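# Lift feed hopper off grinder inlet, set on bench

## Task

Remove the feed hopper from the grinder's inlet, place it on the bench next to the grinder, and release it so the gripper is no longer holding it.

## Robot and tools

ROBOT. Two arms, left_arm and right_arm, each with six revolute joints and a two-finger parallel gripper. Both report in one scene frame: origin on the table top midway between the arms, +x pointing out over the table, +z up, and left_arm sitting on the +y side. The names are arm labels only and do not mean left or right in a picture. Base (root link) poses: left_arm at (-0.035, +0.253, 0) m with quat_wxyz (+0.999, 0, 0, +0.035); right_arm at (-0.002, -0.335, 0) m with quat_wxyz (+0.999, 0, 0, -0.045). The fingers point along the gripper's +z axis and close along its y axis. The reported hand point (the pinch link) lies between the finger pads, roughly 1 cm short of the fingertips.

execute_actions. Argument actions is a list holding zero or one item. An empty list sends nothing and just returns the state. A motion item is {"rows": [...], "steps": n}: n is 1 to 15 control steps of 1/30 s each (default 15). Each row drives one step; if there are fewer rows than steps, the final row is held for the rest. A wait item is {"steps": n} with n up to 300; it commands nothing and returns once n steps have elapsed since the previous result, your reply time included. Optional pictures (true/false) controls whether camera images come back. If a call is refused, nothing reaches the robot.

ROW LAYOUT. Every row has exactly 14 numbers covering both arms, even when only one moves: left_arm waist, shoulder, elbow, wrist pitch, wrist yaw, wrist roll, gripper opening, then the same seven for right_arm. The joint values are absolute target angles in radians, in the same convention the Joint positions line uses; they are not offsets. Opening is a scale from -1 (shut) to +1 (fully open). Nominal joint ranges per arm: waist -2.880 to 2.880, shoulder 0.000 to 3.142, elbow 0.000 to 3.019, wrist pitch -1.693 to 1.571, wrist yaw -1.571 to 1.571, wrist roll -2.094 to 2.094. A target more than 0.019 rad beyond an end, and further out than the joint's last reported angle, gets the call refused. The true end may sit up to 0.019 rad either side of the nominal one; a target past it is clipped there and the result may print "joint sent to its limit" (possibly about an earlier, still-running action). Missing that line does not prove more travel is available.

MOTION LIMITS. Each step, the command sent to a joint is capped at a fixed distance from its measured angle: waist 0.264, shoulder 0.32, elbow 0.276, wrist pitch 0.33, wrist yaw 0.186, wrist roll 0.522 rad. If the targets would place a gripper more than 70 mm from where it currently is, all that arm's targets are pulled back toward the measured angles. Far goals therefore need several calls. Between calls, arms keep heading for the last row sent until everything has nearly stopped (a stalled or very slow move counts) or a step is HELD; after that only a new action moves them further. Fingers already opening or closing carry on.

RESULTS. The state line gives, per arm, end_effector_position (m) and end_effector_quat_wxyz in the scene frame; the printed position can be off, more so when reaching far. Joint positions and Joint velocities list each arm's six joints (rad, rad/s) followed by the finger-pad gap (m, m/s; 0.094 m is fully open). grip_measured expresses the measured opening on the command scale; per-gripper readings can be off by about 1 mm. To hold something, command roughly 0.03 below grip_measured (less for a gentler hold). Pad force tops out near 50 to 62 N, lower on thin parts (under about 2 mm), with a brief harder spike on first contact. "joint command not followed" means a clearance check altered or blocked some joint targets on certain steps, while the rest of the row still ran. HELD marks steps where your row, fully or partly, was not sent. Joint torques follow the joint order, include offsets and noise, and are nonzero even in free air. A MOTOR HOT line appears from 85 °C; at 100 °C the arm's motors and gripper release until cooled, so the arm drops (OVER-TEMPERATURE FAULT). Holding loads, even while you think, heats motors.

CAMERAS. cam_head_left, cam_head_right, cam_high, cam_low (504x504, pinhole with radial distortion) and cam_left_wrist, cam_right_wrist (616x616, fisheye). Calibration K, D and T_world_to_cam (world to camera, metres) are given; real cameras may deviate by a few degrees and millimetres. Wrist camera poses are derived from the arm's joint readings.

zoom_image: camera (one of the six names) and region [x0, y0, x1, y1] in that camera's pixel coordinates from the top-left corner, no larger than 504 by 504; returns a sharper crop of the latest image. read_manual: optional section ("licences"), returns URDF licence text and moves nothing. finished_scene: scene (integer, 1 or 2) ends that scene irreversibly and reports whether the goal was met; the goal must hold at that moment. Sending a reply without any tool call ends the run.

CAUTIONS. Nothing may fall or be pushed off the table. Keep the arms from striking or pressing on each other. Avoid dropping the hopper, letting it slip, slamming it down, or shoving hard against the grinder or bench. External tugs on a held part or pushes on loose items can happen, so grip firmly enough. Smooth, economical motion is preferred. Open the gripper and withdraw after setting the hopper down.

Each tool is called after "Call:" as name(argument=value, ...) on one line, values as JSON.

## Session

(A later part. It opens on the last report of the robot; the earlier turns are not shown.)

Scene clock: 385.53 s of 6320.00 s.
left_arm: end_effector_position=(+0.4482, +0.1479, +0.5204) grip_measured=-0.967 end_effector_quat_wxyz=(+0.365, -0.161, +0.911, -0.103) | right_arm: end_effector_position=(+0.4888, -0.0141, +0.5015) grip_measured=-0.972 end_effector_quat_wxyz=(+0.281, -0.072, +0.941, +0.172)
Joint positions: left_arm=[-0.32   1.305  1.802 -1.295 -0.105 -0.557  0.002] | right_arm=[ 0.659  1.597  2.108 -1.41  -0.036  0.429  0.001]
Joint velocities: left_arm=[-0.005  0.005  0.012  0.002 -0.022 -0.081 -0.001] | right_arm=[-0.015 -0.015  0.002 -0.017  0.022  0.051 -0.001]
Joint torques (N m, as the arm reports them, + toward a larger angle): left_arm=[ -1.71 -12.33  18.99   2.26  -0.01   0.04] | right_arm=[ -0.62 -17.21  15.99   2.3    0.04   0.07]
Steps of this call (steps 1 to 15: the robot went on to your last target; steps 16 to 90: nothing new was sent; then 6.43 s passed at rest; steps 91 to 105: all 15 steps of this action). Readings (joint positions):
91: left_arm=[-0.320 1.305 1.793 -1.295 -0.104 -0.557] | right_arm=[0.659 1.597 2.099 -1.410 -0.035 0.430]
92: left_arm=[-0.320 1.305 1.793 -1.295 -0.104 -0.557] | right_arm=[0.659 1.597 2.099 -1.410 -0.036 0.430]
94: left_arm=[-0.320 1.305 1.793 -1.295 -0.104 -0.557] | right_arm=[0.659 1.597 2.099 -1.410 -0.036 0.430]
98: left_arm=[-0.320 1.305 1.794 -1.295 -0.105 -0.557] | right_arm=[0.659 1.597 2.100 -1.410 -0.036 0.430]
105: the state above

Call:
execute_actions(actions=[{"rows": [[-0.322,1.266,1.896,-1.282,-0.104,-0.557,-1,0.655,1.562,2.207,-1.397,-0.035,0.43,-1],[-0.322,1.267,1.898,-1.286,-0.104,-0.557,-1,0.655,1.563,2.21,-1.4,-0.035,0.43,-1],[-0.322,1.268,1.9,-1.29,-0.104,-0.557,-1,0.655,1.564,2.213,-1.403,-0.035,0.43,-1],[-0.322,1.269,1.903,-1.294,-0.104,-0.557,-1,0.655,1.566,2.216,-1.406,-0.035,0.43,-1],[-0.322,1.27,1.906,-1.298,-0.104,-0.557,-1,0.655,1.568,2.22,-1.409,-0.035,0.43,-1],[-0.322,1.272,1.909,-1.301,-0.104,-0.557,-1,0.655,1.57,2.224,-1.412,-0.035,0.43,-1],[-0.322,1.274,1.912,-1.304,-0.104,-0.557,-1,0.655,1.572,2.228,-1.415,-0.035,0.43,-1],[-0.322,1.276,1.915,-1.307,-0.104,-0.557,-1,0.655,1.574,2.232,-1.418,-0.035,0.43,-1],[-0.322,1.278,1.918,-1.31,-0.104,-0.557,-1,0.655,1.576,2.236,-1.421,-0.035,0.43,-1],[-0.322,1.28,1.921,-1.312,-0.104,-0.557,-1,0.655,1.578,2.24,-1.424,-0.035,0.43,-1]], "steps": 15}])

Call:
zoom_image(camera="cam_low", region=[215, 115, 345, 245])

Scene clock: 394.03 s of 6320.00 s.
left_arm: end_effector_position=(+0.4446, +0.1479, +0.5337) grip_measured=-0.967 end_effector_quat_wxyz=(+0.370, -0.159, +0.909, -0.106) | right_arm: end_effector_position=(+0.4846, -0.0149, +0.5160) grip_measured=-0.972 end_effector_quat_wxyz=(+0.288, -0.076, +0.938, +0.176)
Joint positions: left_arm=[-0.321  1.306  1.836 -1.315 -0.103 -0.554  0.002] | right_arm=[ 0.661  1.597  2.145 -1.431 -0.038  0.422  0.001]
Joint velocities: left_arm=[-0.005  0.005  0.007 -0.012 -0.037 -0.007 -0.   ] | right_arm=[ 0.005 -0.015  0.017 -0.037 -0.037  0.066 -0.   ]
Joint torques (N m, as the arm reports them, + toward a larger angle): left_arm=[ -1.38 -11.23  18.19   1.53  -0.13  -0.02] | right_arm=[  0.01 -15.7   15.81   1.46   0.04   0.13]
Steps of this call (steps 1 to 15: the robot went on to your last target; steps 16 to 90: nothing new was sent; then 5.00 s passed at rest; steps 91 to 105: all 15 steps of this action). Readings (joint positions):
91: left_arm=[-0.320 1.305 1.802 -1.295 -0.105 -0.557] | right_arm=[0.659 1.597 2.108 -1.410 -0.036 0.428]
92: left_arm=[-0.320 1.305 1.802 -1.295 -0.105 -0.557] | right_arm=[0.659 1.597 2.109 -1.411 -0.036 0.428]
94: left_arm=[-0.320 1.305 1.804 -1.297 -0.105 -0.557] | right_arm=[0.659 1.597 2.111 -1.414 -0.037 0.428]
98: left_arm=[-0.320 1.305 1.815 -1.305 -0.104 -0.557] | right_arm=[0.659 1.597 2.123 -1.421 -0.038 0.426]
105: the state above
camera_calibration (this result's frames):
cam_left_wrist: T_world_to_cam=[[0.212397, -0.929643, 0.301084, -0.114252], [-0.962353, -0.252474, -0.100667, 0.525253], [0.1696, -0.268368, -0.948269, 0.594096], [0, 0, 0, 1]] pos_world=[0.428987, 0.185836, 0.650638]
cam_right_wrist: T_world_to_cam=[[0.231028, -0.930455, -0.284393, 0.0189002], [-0.970812, -0.239809, -0.00405173, 0.470133], [-0.0644301, 0.277028, -0.958699, 0.65228], [0, 0, 0, 1]] pos_world=[0.494071, -0.0503716, 0.632621]

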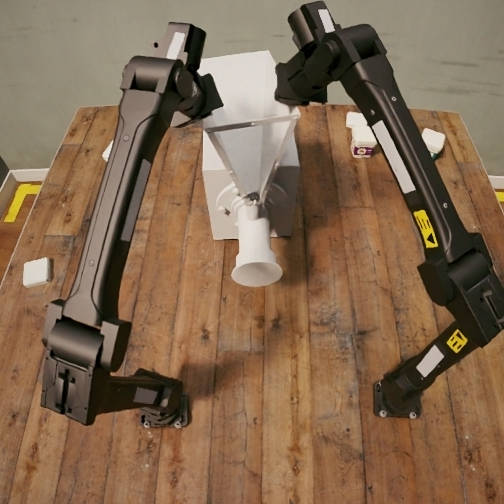

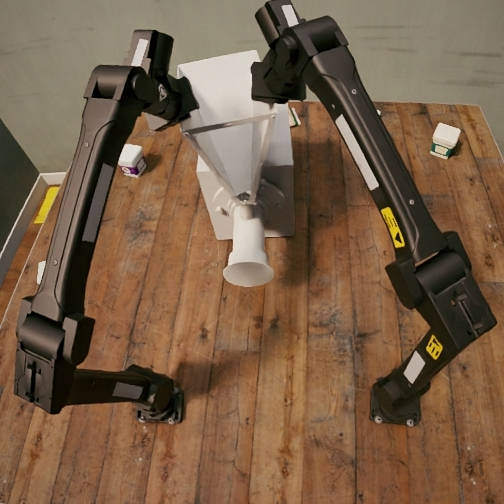

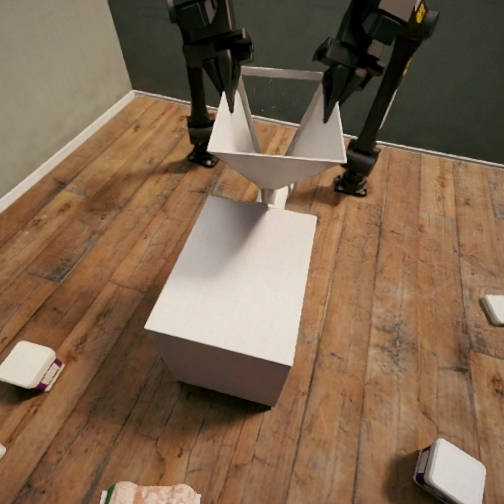

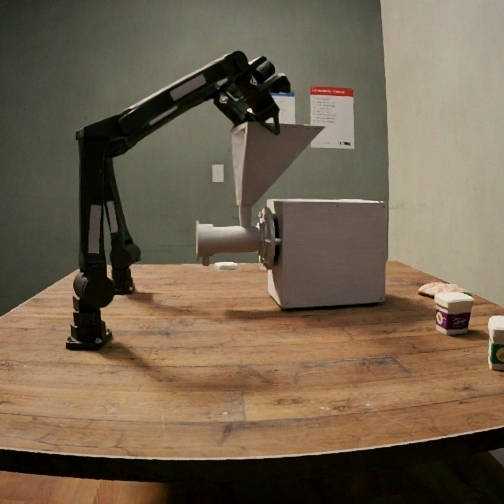

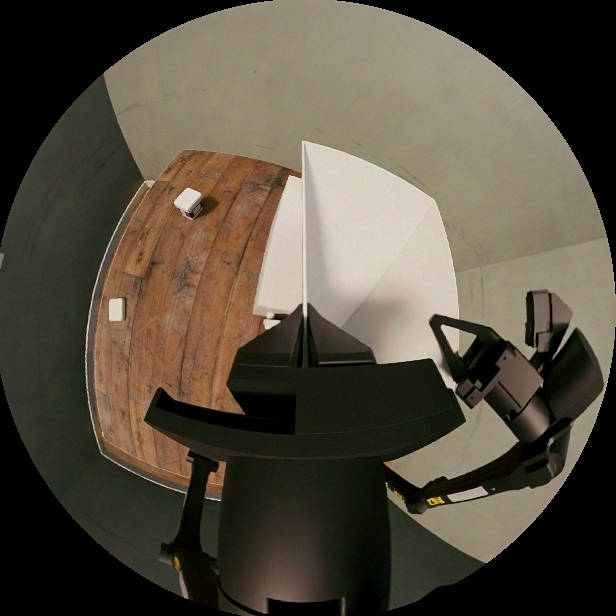

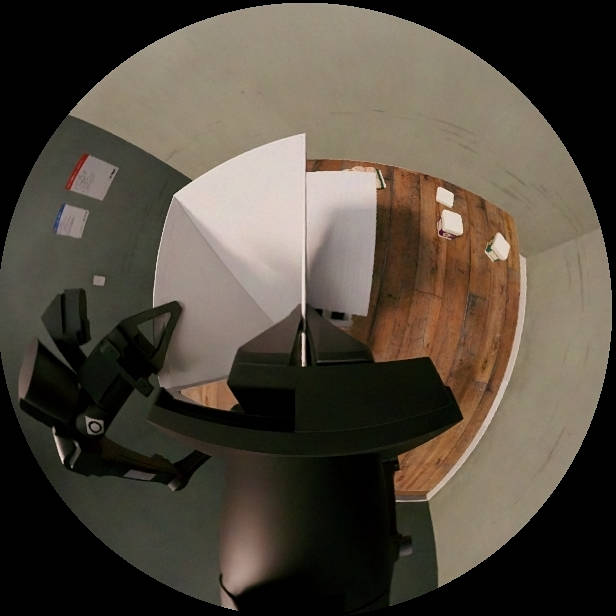

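Region (215, 115, 345, 245) of cam_low's 504x504 image, scaled by 3.877, with more detail than that image has.

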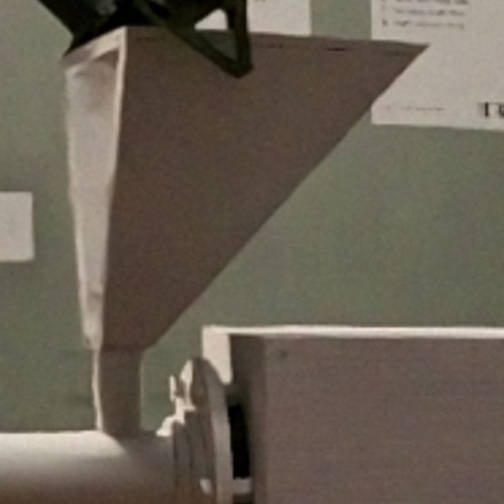

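Call:
execute_actions(actions=[{"rows": [[-0.321,1.285,1.926,-1.317,-0.104,-0.556,-1,0.658,1.583,2.247,-1.43,-0.036,0.428,-1],[-0.321,1.29,1.931,-1.322,-0.104,-0.556,-1,0.658,1.588,2.254,-1.436,-0.036,0.428,-1],[-0.321,1.295,1.937,-1.327,-0.104,-0.556,-1,0.658,1.593,2.262,-1.442,-0.036,0.428,-1],[-0.321,1.299,1.943,-1.332,-0.104,-0.556,-1,0.658,1.598,2.27,-1.448,-0.036,0.428,-1],[-0.321,1.303,1.949,-1.336,-0.104,-0.556,-1,0.658,1.603,2.278,-1.454,-0.036,0.428,-1],[-0.321,1.307,1.955,-1.34,-0.104,-0.556,-1,0.658,1.608,2.286,-1.46,-0.036,0.428,-1],[-0.321,1.311,1.961,-1.344,-0.104,-0.556,-1,0.658,1.612,2.294,-1.466,-0.036,0.428,-1],[-0.321,1.315,1.967,-1.348,-0.104,-0.556,-1,0.658,1.616,2.302,-1.472,-0.036,0.428,-1],[-0.321,1.319,1.973,-1.353,-0.104,-0.556,-1,0.658,1.62,2.31,-1.478,-0.036,0.428,-1],[-0.321,1.323,1.979,-1.357,-0.104,-0.556,-1,0.658,1.625,2.318,-1.484,-0.036,0.428,-1],[-0.321,1.327,1.985,-1.361,-0.104,-0.556,-1,0.658,1.629,2.326,-1.49,-0.036,0.428,-1],[-0.321,1.33,1.991,-1.366,-0.104,-0.556,-1,0.658,1.633,2.335,-1.496,-0.036,0.428,-1],[-0.321,1.333,1.997,-1.37,-0.104,-0.556,-1,0.658,1.637,2.344,-1.502,-0.036,0.428,-1],[-0.321,1.336,2.002,-1.374,-0.104,-0.556,-1,0.658,1.641,2.352,-1.508,-0.036,0.428,-1],[-0.321,1.339,2.007,-1.378,-0.104,-0.556,-1,0.658,1.645,2.36,-1.513,-0.036,0.428,-1]], "steps": 15}], pictures=false)

Call:
execute_actions(actions=[{"steps": 10}])

Call:
zoom_image(camera="cam_low", region=[215, 115, 345, 245])

Scene clock: 405.00 s of 6320.00 s.
left_arm: end_effector_position=(+0.4495, +0.1483, +0.5409) grip_measured=-0.967 end_effector_quat_wxyz=(+0.359, -0.162, +0.914, -0.099) | right_arm: end_effector_position=(+0.4894, -0.0133, +0.5229) grip_measured=-0.972 end_effector_quat_wxyz=(+0.276, -0.074, +0.943, +0.169)
Joint positions: left_arm=[-0.32   1.348  1.912 -1.378 -0.107 -0.559  0.002] | right_arm=[ 0.66   1.653  2.251 -1.51  -0.034  0.426  0.001]
Joint velocities: left_arm=[-0.005  0.063  0.168 -0.12   0.037 -0.081 -0.001] | right_arm=[-0.005  0.103  0.247 -0.193  0.007 -0.022  0.   ]
Joint torques (N m, as the arm reports them, + toward a larger angle): left_arm=[ -1.41 -10.6   18.09   1.86   0.1    0.05] | right_arm=[  1.27 -15.86  15.21   1.65  -0.06   0.03]
Steps of this call (steps 1 to 15: the robot went on to your last target; steps 16 to 90: nothing new was sent; then 7.47 s passed at rest; steps 91 to 105: all 15 steps of this action). Readings (joint positions):
91: left_arm=[-0.321 1.306 1.836 -1.317 -0.103 -0.554] | right_arm=[0.661 1.598 2.145 -1.432 -0.038 0.422]
92: left_arm=[-0.321 1.307 1.838 -1.319 -0.103 -0.554] | right_arm=[0.661 1.600 2.148 -1.435 -0.038 0.422]
94: left_arm=[-0.321 1.312 1.846 -1.327 -0.103 -0.554] | right_arm=[0.661 1.606 2.159 -1.445 -0.038 0.422]
98: left_arm=[-0.321 1.327 1.869 -1.346 -0.107 -0.555] | right_arm=[0.661 1.625 2.191 -1.468 -0.035 0.422]
105: the state above

Scene clock: 405.33 s of 6320.00 s.
left_arm: end_effector_position=(+0.4493, +0.1485, +0.5443) grip_measured=-0.967 end_effector_quat_wxyz=(+0.360, -0.163, +0.913, -0.100) | right_arm: end_effector_position=(+0.4891, -0.0135, +0.5264) grip_measured=-0.972 end_effector_quat_wxyz=(+0.277, -0.074, +0.943, +0.169)
Joint positions: left_arm=[-0.319  1.352  1.925 -1.385 -0.107 -0.559  0.002] | right_arm=[ 0.66   1.658  2.268 -1.52  -0.034  0.426  0.001]
Joint velocities: left_arm=[ 0.005  0.005  0.002 -0.007 -0.007 -0.007 -0.   ] | right_arm=[-0.015 -0.005 -0.017  0.002 -0.037 -0.037 -0.   ]
Joint torques (N m, as the arm reports them, + toward a larger angle): left_arm=[ -1.69 -11.05  17.78   1.76   0.05   0.05] | right_arm=[  0.19 -15.65  15.2    1.58  -0.09   0.05]
Steps of this call (steps 1 to 10: the robot went on to your last target). Readings (joint positions):
1: left_arm=[-0.320 1.350 1.917 -1.381 -0.107 -0.559] | right_arm=[0.660 1.656 2.258 -1.514 -0.034 0.426]
2: left_arm=[-0.319 1.351 1.921 -1.383 -0.107 -0.559] | right_arm=[0.660 1.658 2.263 -1.517 -0.034 0.426]
4: left_arm=[-0.319 1.352 1.924 -1.384 -0.107 -0.559] | right_arm=[0.660 1.658 2.267 -1.519 -0.034 0.426]
8: left_arm=[-0.319 1.352 1.925 -1.385 -0.107 -0.559] | right_arm=[0.660 1.658 2.268 -1.520 -0.034 0.426]
10: the state above
camera_calibration (this result's frames):
cam_left_wrist: T_world_to_cam=[[0.227666, -0.929749, 0.289369, -0.118346], [-0.962477, -0.259934, -0.0779275, 0.519751], [0.14767, -0.26077, -0.95404, 0.615319], [0, 0, 0, 1]] pos_world=[0.436328, 0.185526, 0.661787]
cam_right_wrist: T_world_to_cam=[[0.219226, -0.93614, -0.274922, 0.0229203], [-0.972062, -0.233789, 0.0209452, 0.462364], [-0.0838813, 0.262649, -0.961238, 0.672853], [0, 0, 0, 1]] pos_world=[0.500862, -0.0471722, 0.64339]

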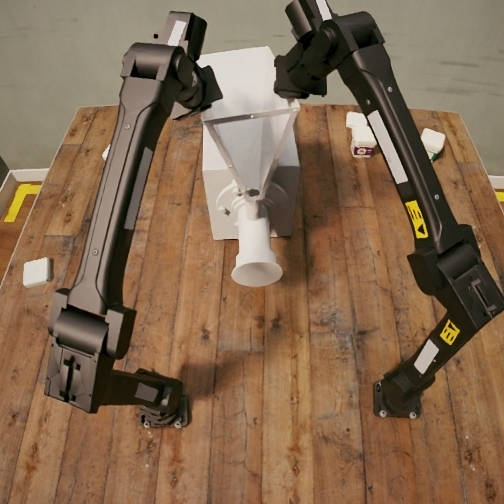

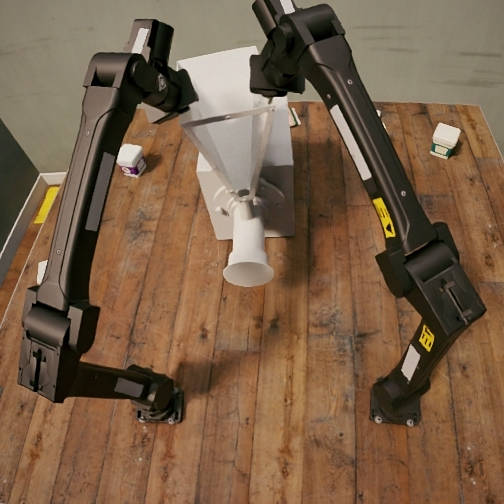

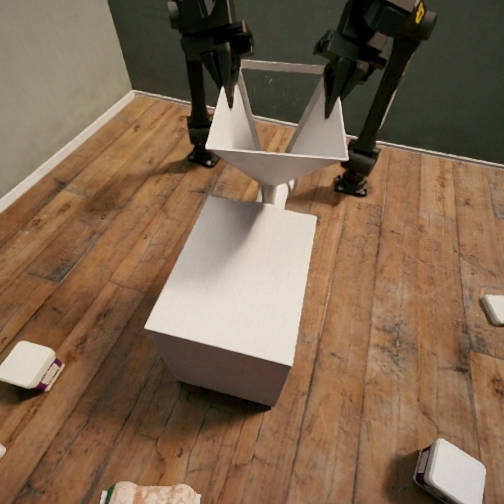

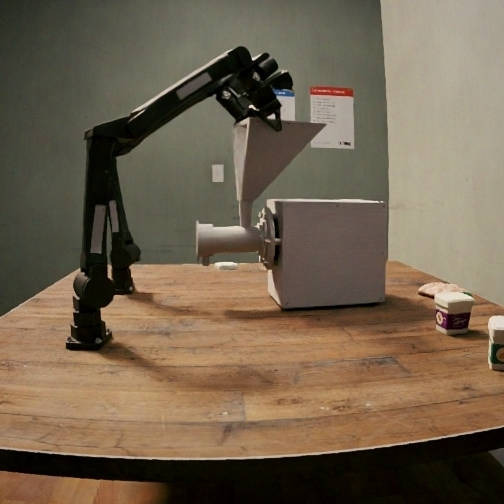

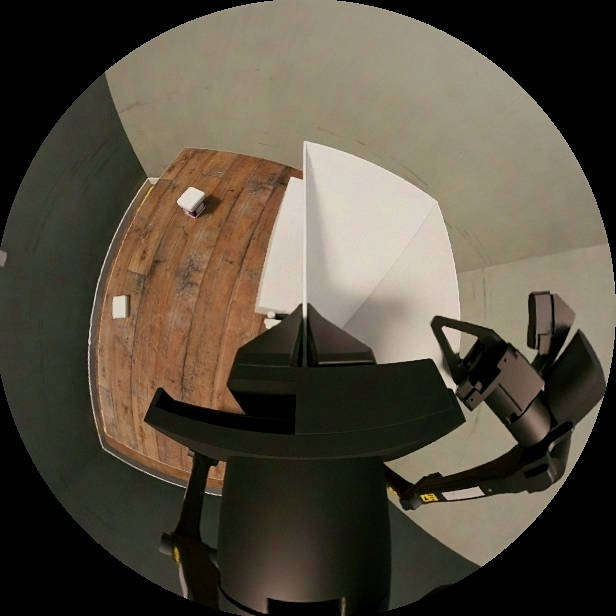

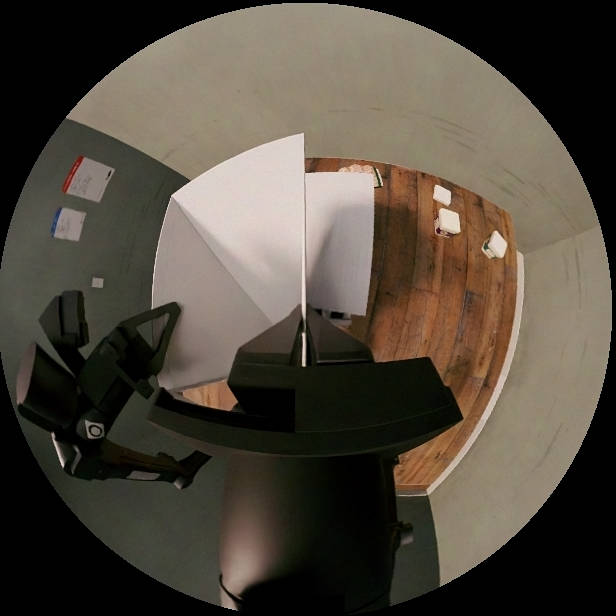

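Region (215, 115, 345, 245) of cam_low's 504x504 image, scaled by 3.877, with more detail than that image has.

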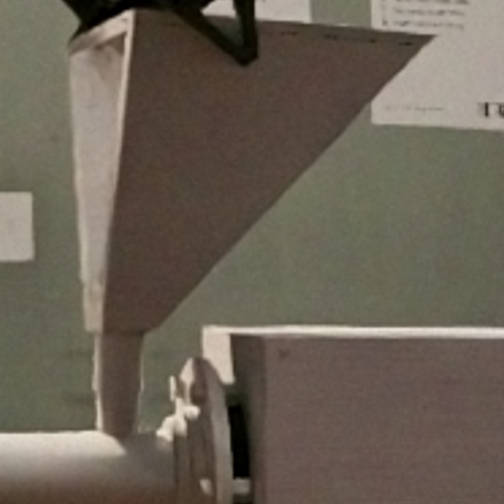

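Call:
execute_actions(actions=[{"rows": [[-0.32,1.341,2.013,-1.382,-0.106,-0.558,-1,0.659,1.648,2.367,-1.518,-0.035,0.427,-1],[-0.32,1.343,2.019,-1.386,-0.106,-0.558,-1,0.659,1.651,2.375,-1.523,-0.035,0.427,-1],[-0.32,1.346,2.025,-1.39,-0.106,-0.558,-1,0.659,1.655,2.383,-1.528,-0.035,0.427,-1],[-0.32,1.348,2.031,-1.394,-0.106,-0.558,-1,0.659,1.658,2.391,-1.533,-0.035,0.427,-1],[-0.32,1.35,2.037,-1.398,-0.106,-0.558,-1,0.659,1.661,2.399,-1.539,-0.035,0.427,-1],[-0.32,1.353,2.043,-1.402,-0.106,-0.558,-1,0.659,1.665,2.407,-1.544,-0.035,0.427,-1],[-0.32,1.355,2.05,-1.406,-0.106,-0.558,-1,0.659,1.668,2.416,-1.55,-0.035,0.427,-1],[-0.32,1.358,2.056,-1.41,-0.106,-0.558,-1,0.659,1.672,2.424,-1.555,-0.035,0.427,-1],[-0.32,1.36,2.063,-1.414,-0.106,-0.558,-1,0.659,1.676,2.433,-1.561,-0.035,0.427,-1],[-0.32,1.363,2.069,-1.418,-0.106,-0.558,-1,0.659,1.68,2.442,-1.567,-0.035,0.427,-1],[-0.32,1.365,2.076,-1.422,-0.106,-0.558,-1,0.659,1.684,2.451,-1.573,-0.035,0.427,-1],[-0.32,1.368,2.082,-1.426,-0.106,-0.558,-1,0.659,1.688,2.461,-1.579,-0.035,0.427,-1],[-0.32,1.37,2.089,-1.43,-0.106,-0.558,-1,0.659,1.692,2.471,-1.585,-0.035,0.427,-1],[-0.32,1.373,2.095,-1.434,-0.106,-0.558,-1,0.659,1.696,2.481,-1.591,-0.035,0.427,-1],[-0.32,1.376,2.102,-1.438,-0.106,-0.558,-1,0.659,1.7,2.491,-1.597,-0.035,0.427,-1]], "steps": 15}], pictures=false)

Call:
execute_actions(actions=[{"steps": 10}])

Call:
zoom_image(camera="cam_low", region=[215, 155, 305, 245])

Scene clock: 415.17 s of 6320.00 s.
left_arm: end_effector_position=(+0.4495, +0.1486, +0.5602) grip_measured=-0.967 end_effector_quat_wxyz=(+0.358, -0.164, +0.914, -0.099) | right_arm: end_effector_position=(+0.4897, -0.0134, +0.5426) grip_measured=-0.972 end_effector_quat_wxyz=(+0.276, -0.073, +0.943, +0.169)
Joint positions: left_arm=[-0.319  1.383  2.007 -1.44  -0.107 -0.56   0.002] | right_arm=[ 0.659  1.705  2.386 -1.593 -0.034  0.427  0.001]
Joint velocities: left_arm=[-0.015  0.073  0.198 -0.125 -0.037 -0.066  0.001] | right_arm=[ 0.005  0.103  0.295 -0.178 -0.037  0.007 -0.001]
Joint torques (N m, as the arm reports them, + toward a larger angle): left_arm=[ -2.37 -11.05  17.3    1.83  -0.02   0.05] | right_arm=[ -0.4  -15.07  14.45   1.57   0.    -0.1 ]
Steps of this call (steps 1 to 30: the robot went on to your last target; steps 31 to 90: nothing new was sent; then 6.33 s passed at rest; steps 91 to 105: all 15 steps of this action). Readings (joint positions):
91: left_arm=[-0.319 1.352 1.926 -1.386 -0.107 -0.559] | right_arm=[0.660 1.659 2.269 -1.521 -0.034 0.426]
92: left_arm=[-0.319 1.353 1.928 -1.388 -0.107 -0.559] | right_arm=[0.660 1.660 2.272 -1.524 -0.034 0.426]
94: left_arm=[-0.319 1.357 1.936 -1.394 -0.107 -0.559] | right_arm=[0.660 1.666 2.284 -1.532 -0.034 0.426]
98: left_arm=[-0.319 1.367 1.960 -1.411 -0.107 -0.560] | right_arm=[0.659 1.680 2.317 -1.552 -0.034 0.427]
105: the state above

Scene clock: 415.50 s of 6320.00 s.
left_arm: end_effector_position=(+0.4491, +0.1485, +0.5637) grip_measured=-0.967 end_effector_quat_wxyz=(+0.359, -0.163, +0.914, -0.100) | right_arm: end_effector_position=(+0.4894, -0.0136, +0.5458) grip_measured=-0.972 end_effector_quat_wxyz=(+0.277, -0.073, +0.943, +0.169)
Joint positions: left_arm=[-0.319  1.387  2.022 -1.448 -0.106 -0.56   0.002] | right_arm=[ 0.659  1.712  2.406 -1.605 -0.034  0.427  0.001]
Joint velocities: left_arm=[ 0.005  0.005 -0.022 -0.017  0.007 -0.051  0.   ] | right_arm=[-0.005  0.005 -0.007  0.002 -0.007  0.066 -0.002]
Joint torques (N m, as the arm reports them, + toward a larger angle): left_arm=[ -1.75 -10.67  17.29   1.96  -0.07   0.05] | right_arm=[  0.72 -15.5   14.35   1.43  -0.03  -0.03]
Steps of this call (steps 1 to 10: the robot went on to your last target). Readings (joint positions):
1: left_arm=[-0.319 1.385 2.014 -1.443 -0.107 -0.560] | right_arm=[0.659 1.708 2.395 -1.598 -0.034 0.427]
2: left_arm=[-0.319 1.385 2.018 -1.445 -0.107 -0.560] | right_arm=[0.659 1.710 2.400 -1.600 -0.034 0.427]
4: left_arm=[-0.319 1.386 2.021 -1.446 -0.107 -0.560] | right_arm=[0.659 1.711 2.405 -1.602 -0.034 0.427]
8: left_arm=[-0.319 1.387 2.022 -1.447 -0.106 -0.560] | right_arm=[0.659 1.711 2.406 -1.604 -0.034 0.427]
10: the state above
camera_calibration (this result's frames):
cam_left_wrist: T_world_to_cam=[[0.22883, -0.929161, 0.290338, -0.125067], [-0.962433, -0.260718, -0.0758258, 0.520031], [0.146151, -0.26208, -0.953915, 0.63474], [0, 0, 0, 1]] pos_world=[0.436347, 0.185726, 0.681231]
cam_right_wrist: T_world_to_cam=[[0.217878, -0.936485, -0.274819, 0.0286676], [-0.97233, -0.232599, 0.0217448, 0.461984], [-0.0842864, 0.262477, -0.96125, 0.691772], [0, 0, 0, 1]] pos_world=[0.501262, -0.0472704, 0.662799]

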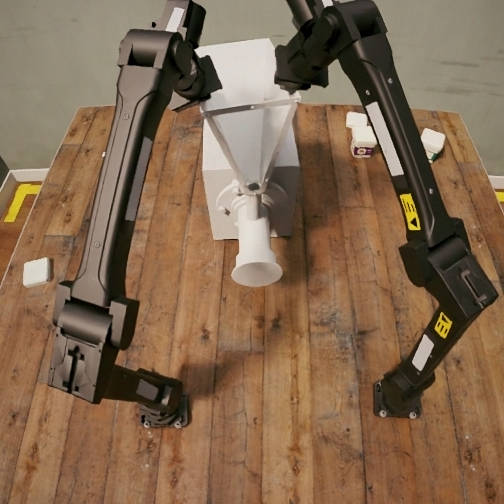

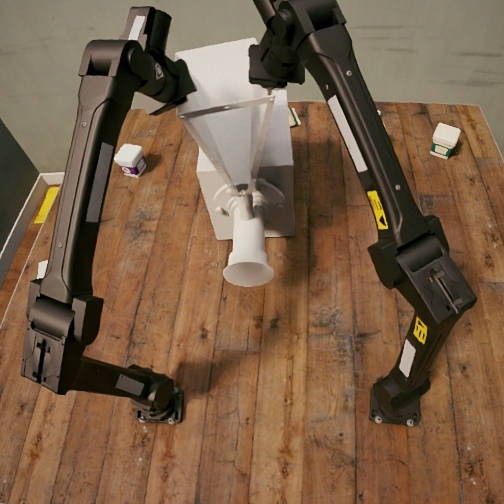

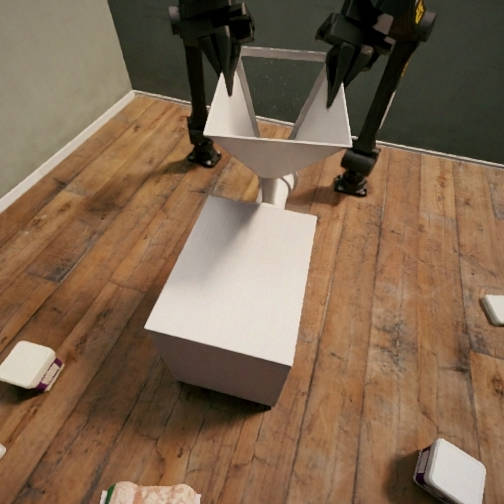

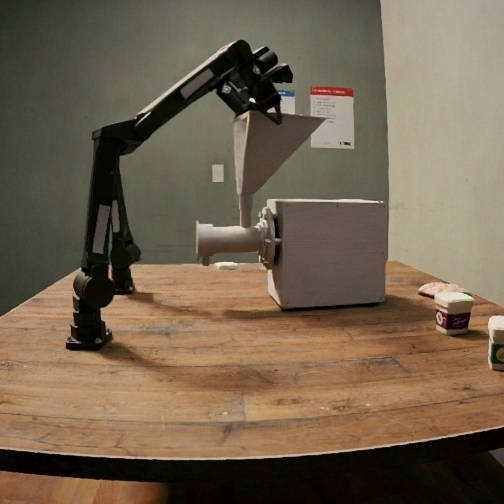

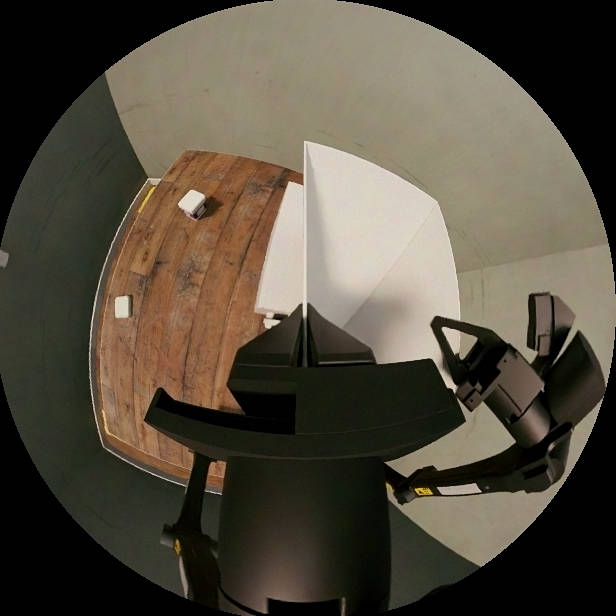

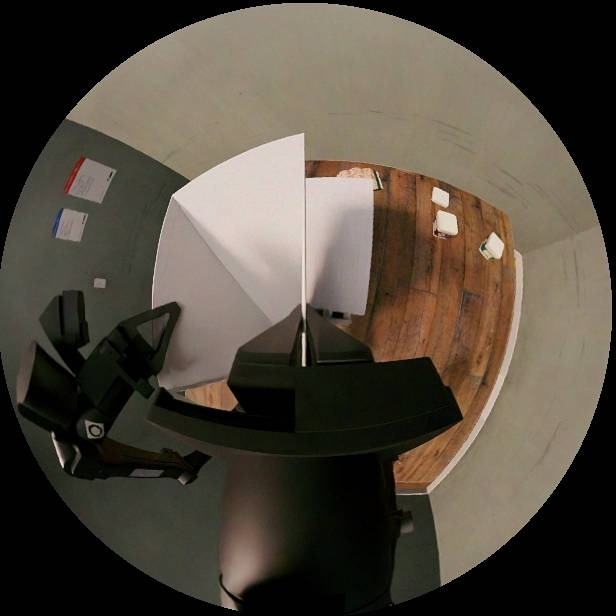

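Region (215, 155, 305, 245) of cam_low's 504x504 image, scaled by 5.600, with more detail than that image has.

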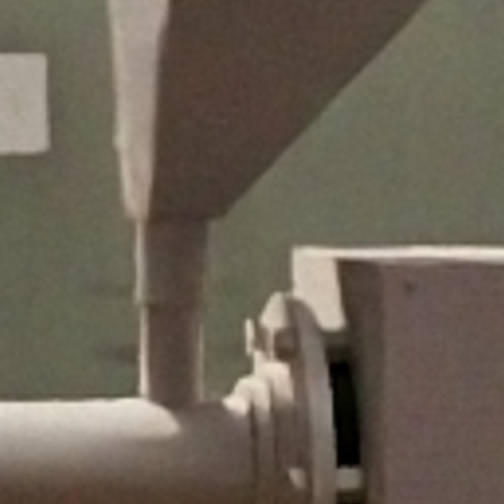

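Call:
zoom_image(camera="cam_head_left", region=[225, 160, 295, 230])

Call:
zoom_image(camera="cam_low", region=[230, 190, 265, 235])

Region (225, 160, 295, 230) of cam_head_left's 504x504 image, scaled by 7.200, with more detail than that image has.

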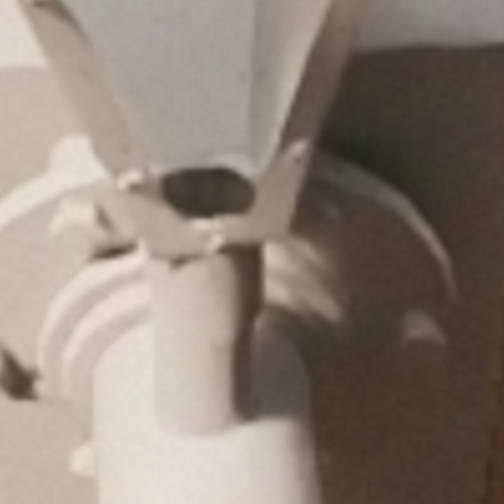

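Region (230, 190, 265, 235) of cam_low's 504x504 image, scaled by 11.200, with more detail than that image has.

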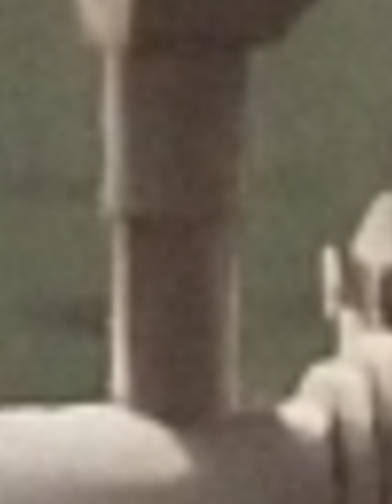

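Call:
execute_actions(actions=[{"rows": [[-0.32,1.378,2.107,-1.441,-0.106,-0.559,-1,0.659,1.703,2.498,-1.601,-0.035,0.427,-1],[-0.32,1.38,2.112,-1.444,-0.106,-0.559,-1,0.659,1.706,2.505,-1.606,-0.035,0.427,-1],[-0.32,1.382,2.117,-1.448,-0.106,-0.559,-1,0.659,1.71,2.512,-1.611,-0.035,0.427,-1],[-0.32,1.384,2.122,-1.451,-0.106,-0.559,-1,0.659,1.713,2.52,-1.615,-0.035,0.427,-1],[-0.32,1.386,2.127,-1.454,-0.106,-0.559,-1,0.659,1.717,2.528,-1.62,-0.035,0.427,-1],[-0.32,1.388,2.133,-1.457,-0.106,-0.559,-1,0.659,1.72,2.536,-1.625,-0.035,0.427,-1],[-0.32,1.39,2.138,-1.461,-0.106,-0.559,-1,0.659,1.724,2.544,-1.63,-0.035,0.427,-1],[-0.32,1.392,2.143,-1.464,-0.106,-0.559,-1,0.659,1.728,2.552,-1.635,-0.035,0.427,-1],[-0.32,1.394,2.148,-1.467,-0.106,-0.559,-1,0.659,1.731,2.56,-1.64,-0.035,0.427,-1],[-0.32,1.396,2.154,-1.471,-0.106,-0.559,-1,0.659,1.735,2.569,-1.645,-0.035,0.427,-1],[-0.32,1.398,2.159,-1.474,-0.106,-0.559,-1,0.659,1.739,2.578,-1.651,-0.035,0.427,-1],[-0.32,1.4,2.164,-1.477,-0.106,-0.559,-1,0.659,1.743,2.587,-1.657,-0.035,0.427,-1],[-0.32,1.403,2.17,-1.481,-0.106,-0.559,-1,0.659,1.747,2.596,-1.662,-0.035,0.427,-1],[-0.32,1.405,2.175,-1.484,-0.106,-0.559,-1,0.659,1.752,2.606,-1.668,-0.035,0.427,-1],[-0.32,1.407,2.18,-1.487,-0.106,-0.559,-1,0.659,1.756,2.615,-1.674,-0.035,0.427,-1]], "steps": 15}], pictures=false)

Call:
execute_actions(actions=[{"steps": 10}])

Call:
zoom_image(camera="cam_low", region=[215, 155, 305, 245])

Scene clock: 435.10 s of 6320.00 s.
left_arm: end_effector_position=(+0.4496, +0.1484, +0.5758) grip_measured=-0.967 end_effector_quat_wxyz=(+0.358, -0.164, +0.914, -0.100) | right_arm: end_effector_position=(+0.4901, -0.0138, +0.5580) grip_measured=-0.972 end_effector_quat_wxyz=(+0.277, -0.073, +0.943, +0.168)
Joint positions: left_arm=[-0.319  1.414  2.09  -1.491 -0.106 -0.561  0.002] | right_arm=[ 0.659  1.759  2.517 -1.67  -0.033  0.427  0.001]
Joint velocities: left_arm=[-0.005  0.034  0.159 -0.095 -0.022  0.037  0.   ] | right_arm=[-0.005  0.122  0.286 -0.188 -0.022 -0.022 -0.   ]
Joint torques (N m, as the arm reports them, + toward a larger angle): left_arm=[ -1.61 -11.73  17.08   2.04  -0.13   0.05] | right_arm=[  0.26 -15.93  13.52   1.71  -0.04  -0.02]
Steps of this call (steps 1 to 30: the robot went on to your last target; steps 31 to 90: nothing new was sent; then 16.10 s passed at rest; steps 91 to 105: all 15 steps of this action). Readings (joint positions):
91: left_arm=[-0.319 1.388 2.022 -1.449 -0.106 -0.560] | right_arm=[0.659 1.713 2.406 -1.606 -0.034 0.427]
92: left_arm=[-0.319 1.388 2.023 -1.450 -0.106 -0.560] | right_arm=[0.659 1.714 2.409 -1.608 -0.034 0.427]
94: left_arm=[-0.319 1.392 2.030 -1.456 -0.106 -0.561] | right_arm=[0.659 1.719 2.420 -1.616 -0.034 0.427]
98: left_arm=[-0.319 1.400 2.051 -1.468 -0.106 -0.561] | right_arm=[0.659 1.733 2.452 -1.634 -0.033 0.427]
105: the state above

Scene clock: 435.43 s of 6320.00 s.
left_arm: end_effector_position=(+0.4497, +0.1484, +0.5774) grip_measured=-0.967 end_effector_quat_wxyz=(+0.358, -0.164, +0.914, -0.100) | right_arm: end_effector_position=(+0.4901, -0.0139, +0.5595) grip_measured=-0.972 end_effector_quat_wxyz=(+0.276, -0.073, +0.943, +0.168)
Joint positions: left_arm=[-0.319  1.418  2.1   -1.498 -0.106 -0.561  0.002] | right_arm=[ 0.659  1.766  2.534 -1.68  -0.033  0.427  0.001]
Joint velocities: left_arm=[-0.005  0.005  0.002 -0.012 -0.022  0.022  0.001] | right_arm=[-0.005 -0.005 -0.012  0.002 -0.051  0.022  0.   ]
Joint torques (N m, as the arm reports them, + toward a larger angle): left_arm=[ -1.69 -11.14  17.01   1.93  -0.09   0.04] | right_arm=[  0.76 -15.76  13.44   1.87  -0.05  -0.02]
Steps of this call (steps 1 to 10: the robot went on to your last target). Readings (joint positions):
1: left_arm=[-0.319 1.416 2.095 -1.494 -0.106 -0.561] | right_arm=[0.659 1.762 2.525 -1.674 -0.033 0.427]
2: left_arm=[-0.319 1.417 2.098 -1.495 -0.106 -0.561] | right_arm=[0.659 1.764 2.530 -1.677 -0.033 0.427]
4: left_arm=[-0.319 1.417 2.100 -1.496 -0.106 -0.561] | right_arm=[0.659 1.765 2.534 -1.679 -0.033 0.427]
8: left_arm=[-0.319 1.417 2.100 -1.498 -0.106 -0.561] | right_arm=[0.659 1.766 2.534 -1.680 -0.033 0.427]
10: the state above
camera_calibration (this result's frames):
cam_left_wrist: T_world_to_cam=[[0.229844, -0.929213, 0.289371, -0.129178], [-0.962556, -0.260954, -0.073414, 0.520278], [0.14373, -0.261662, -0.954397, 0.648909], [0, 0, 0, 1]] pos_world=[0.43722, 0.18553, 0.694894]
cam_right_wrist: T_world_to_cam=[[0.216375, -0.937173, -0.273658, 0.0321058], [-0.972586, -0.231368, 0.0233473, 0.461481], [-0.0851962, 0.261104, -0.961544, 0.705653], [0, 0, 0, 1]] pos_world=[0.502002, -0.0473882, 0.676528]

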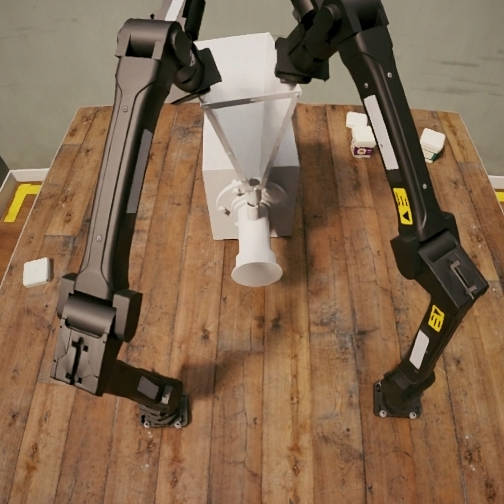

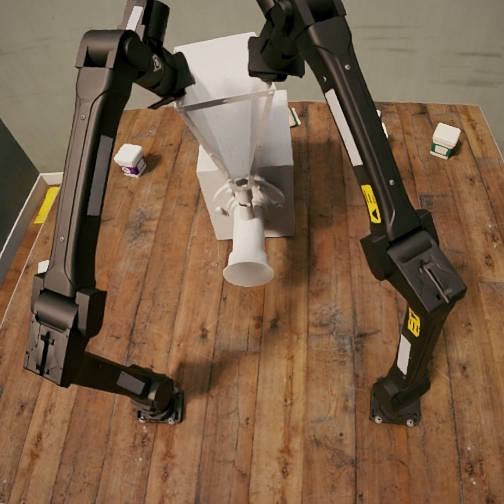

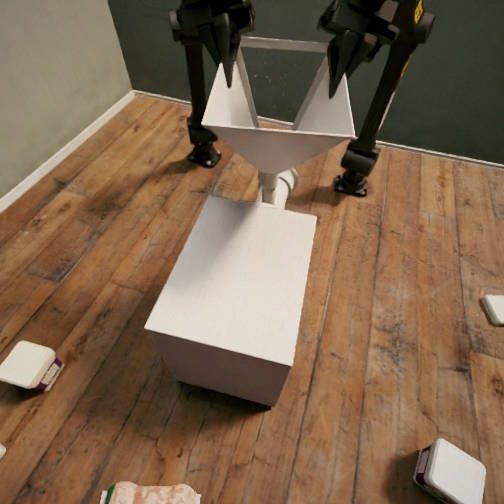

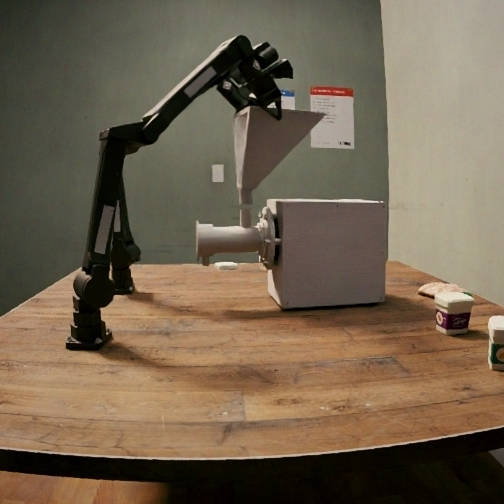

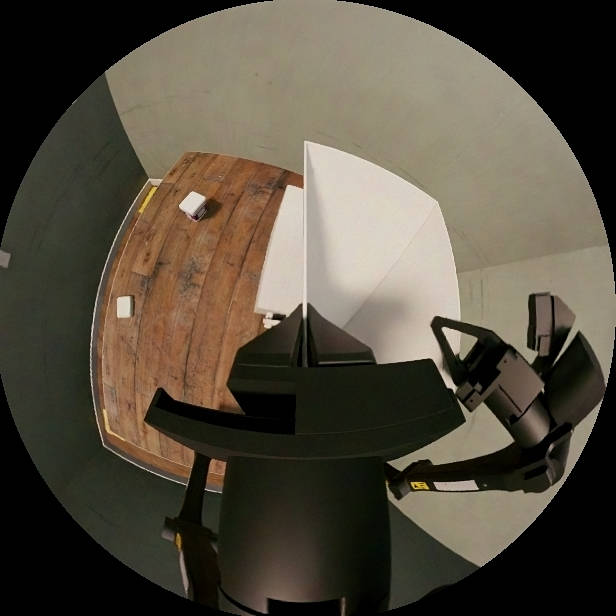

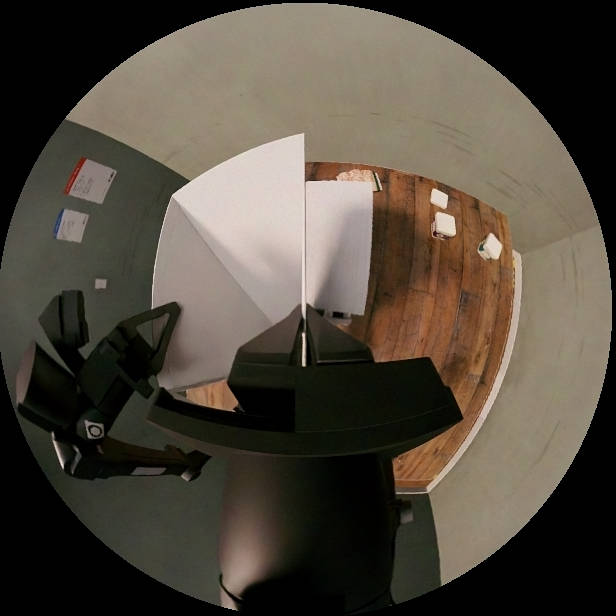

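Region (215, 155, 305, 245) of cam_low's 504x504 image, scaled by 5.600, with more detail than that image has.

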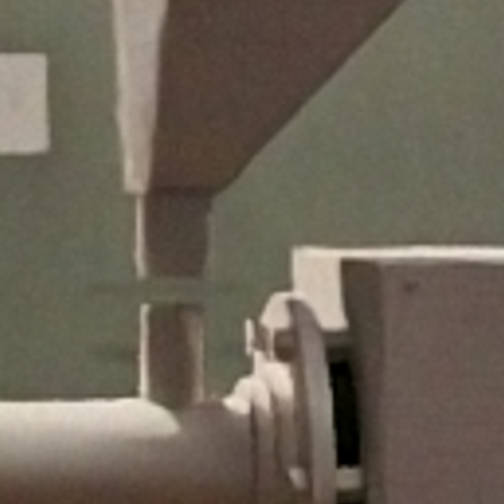

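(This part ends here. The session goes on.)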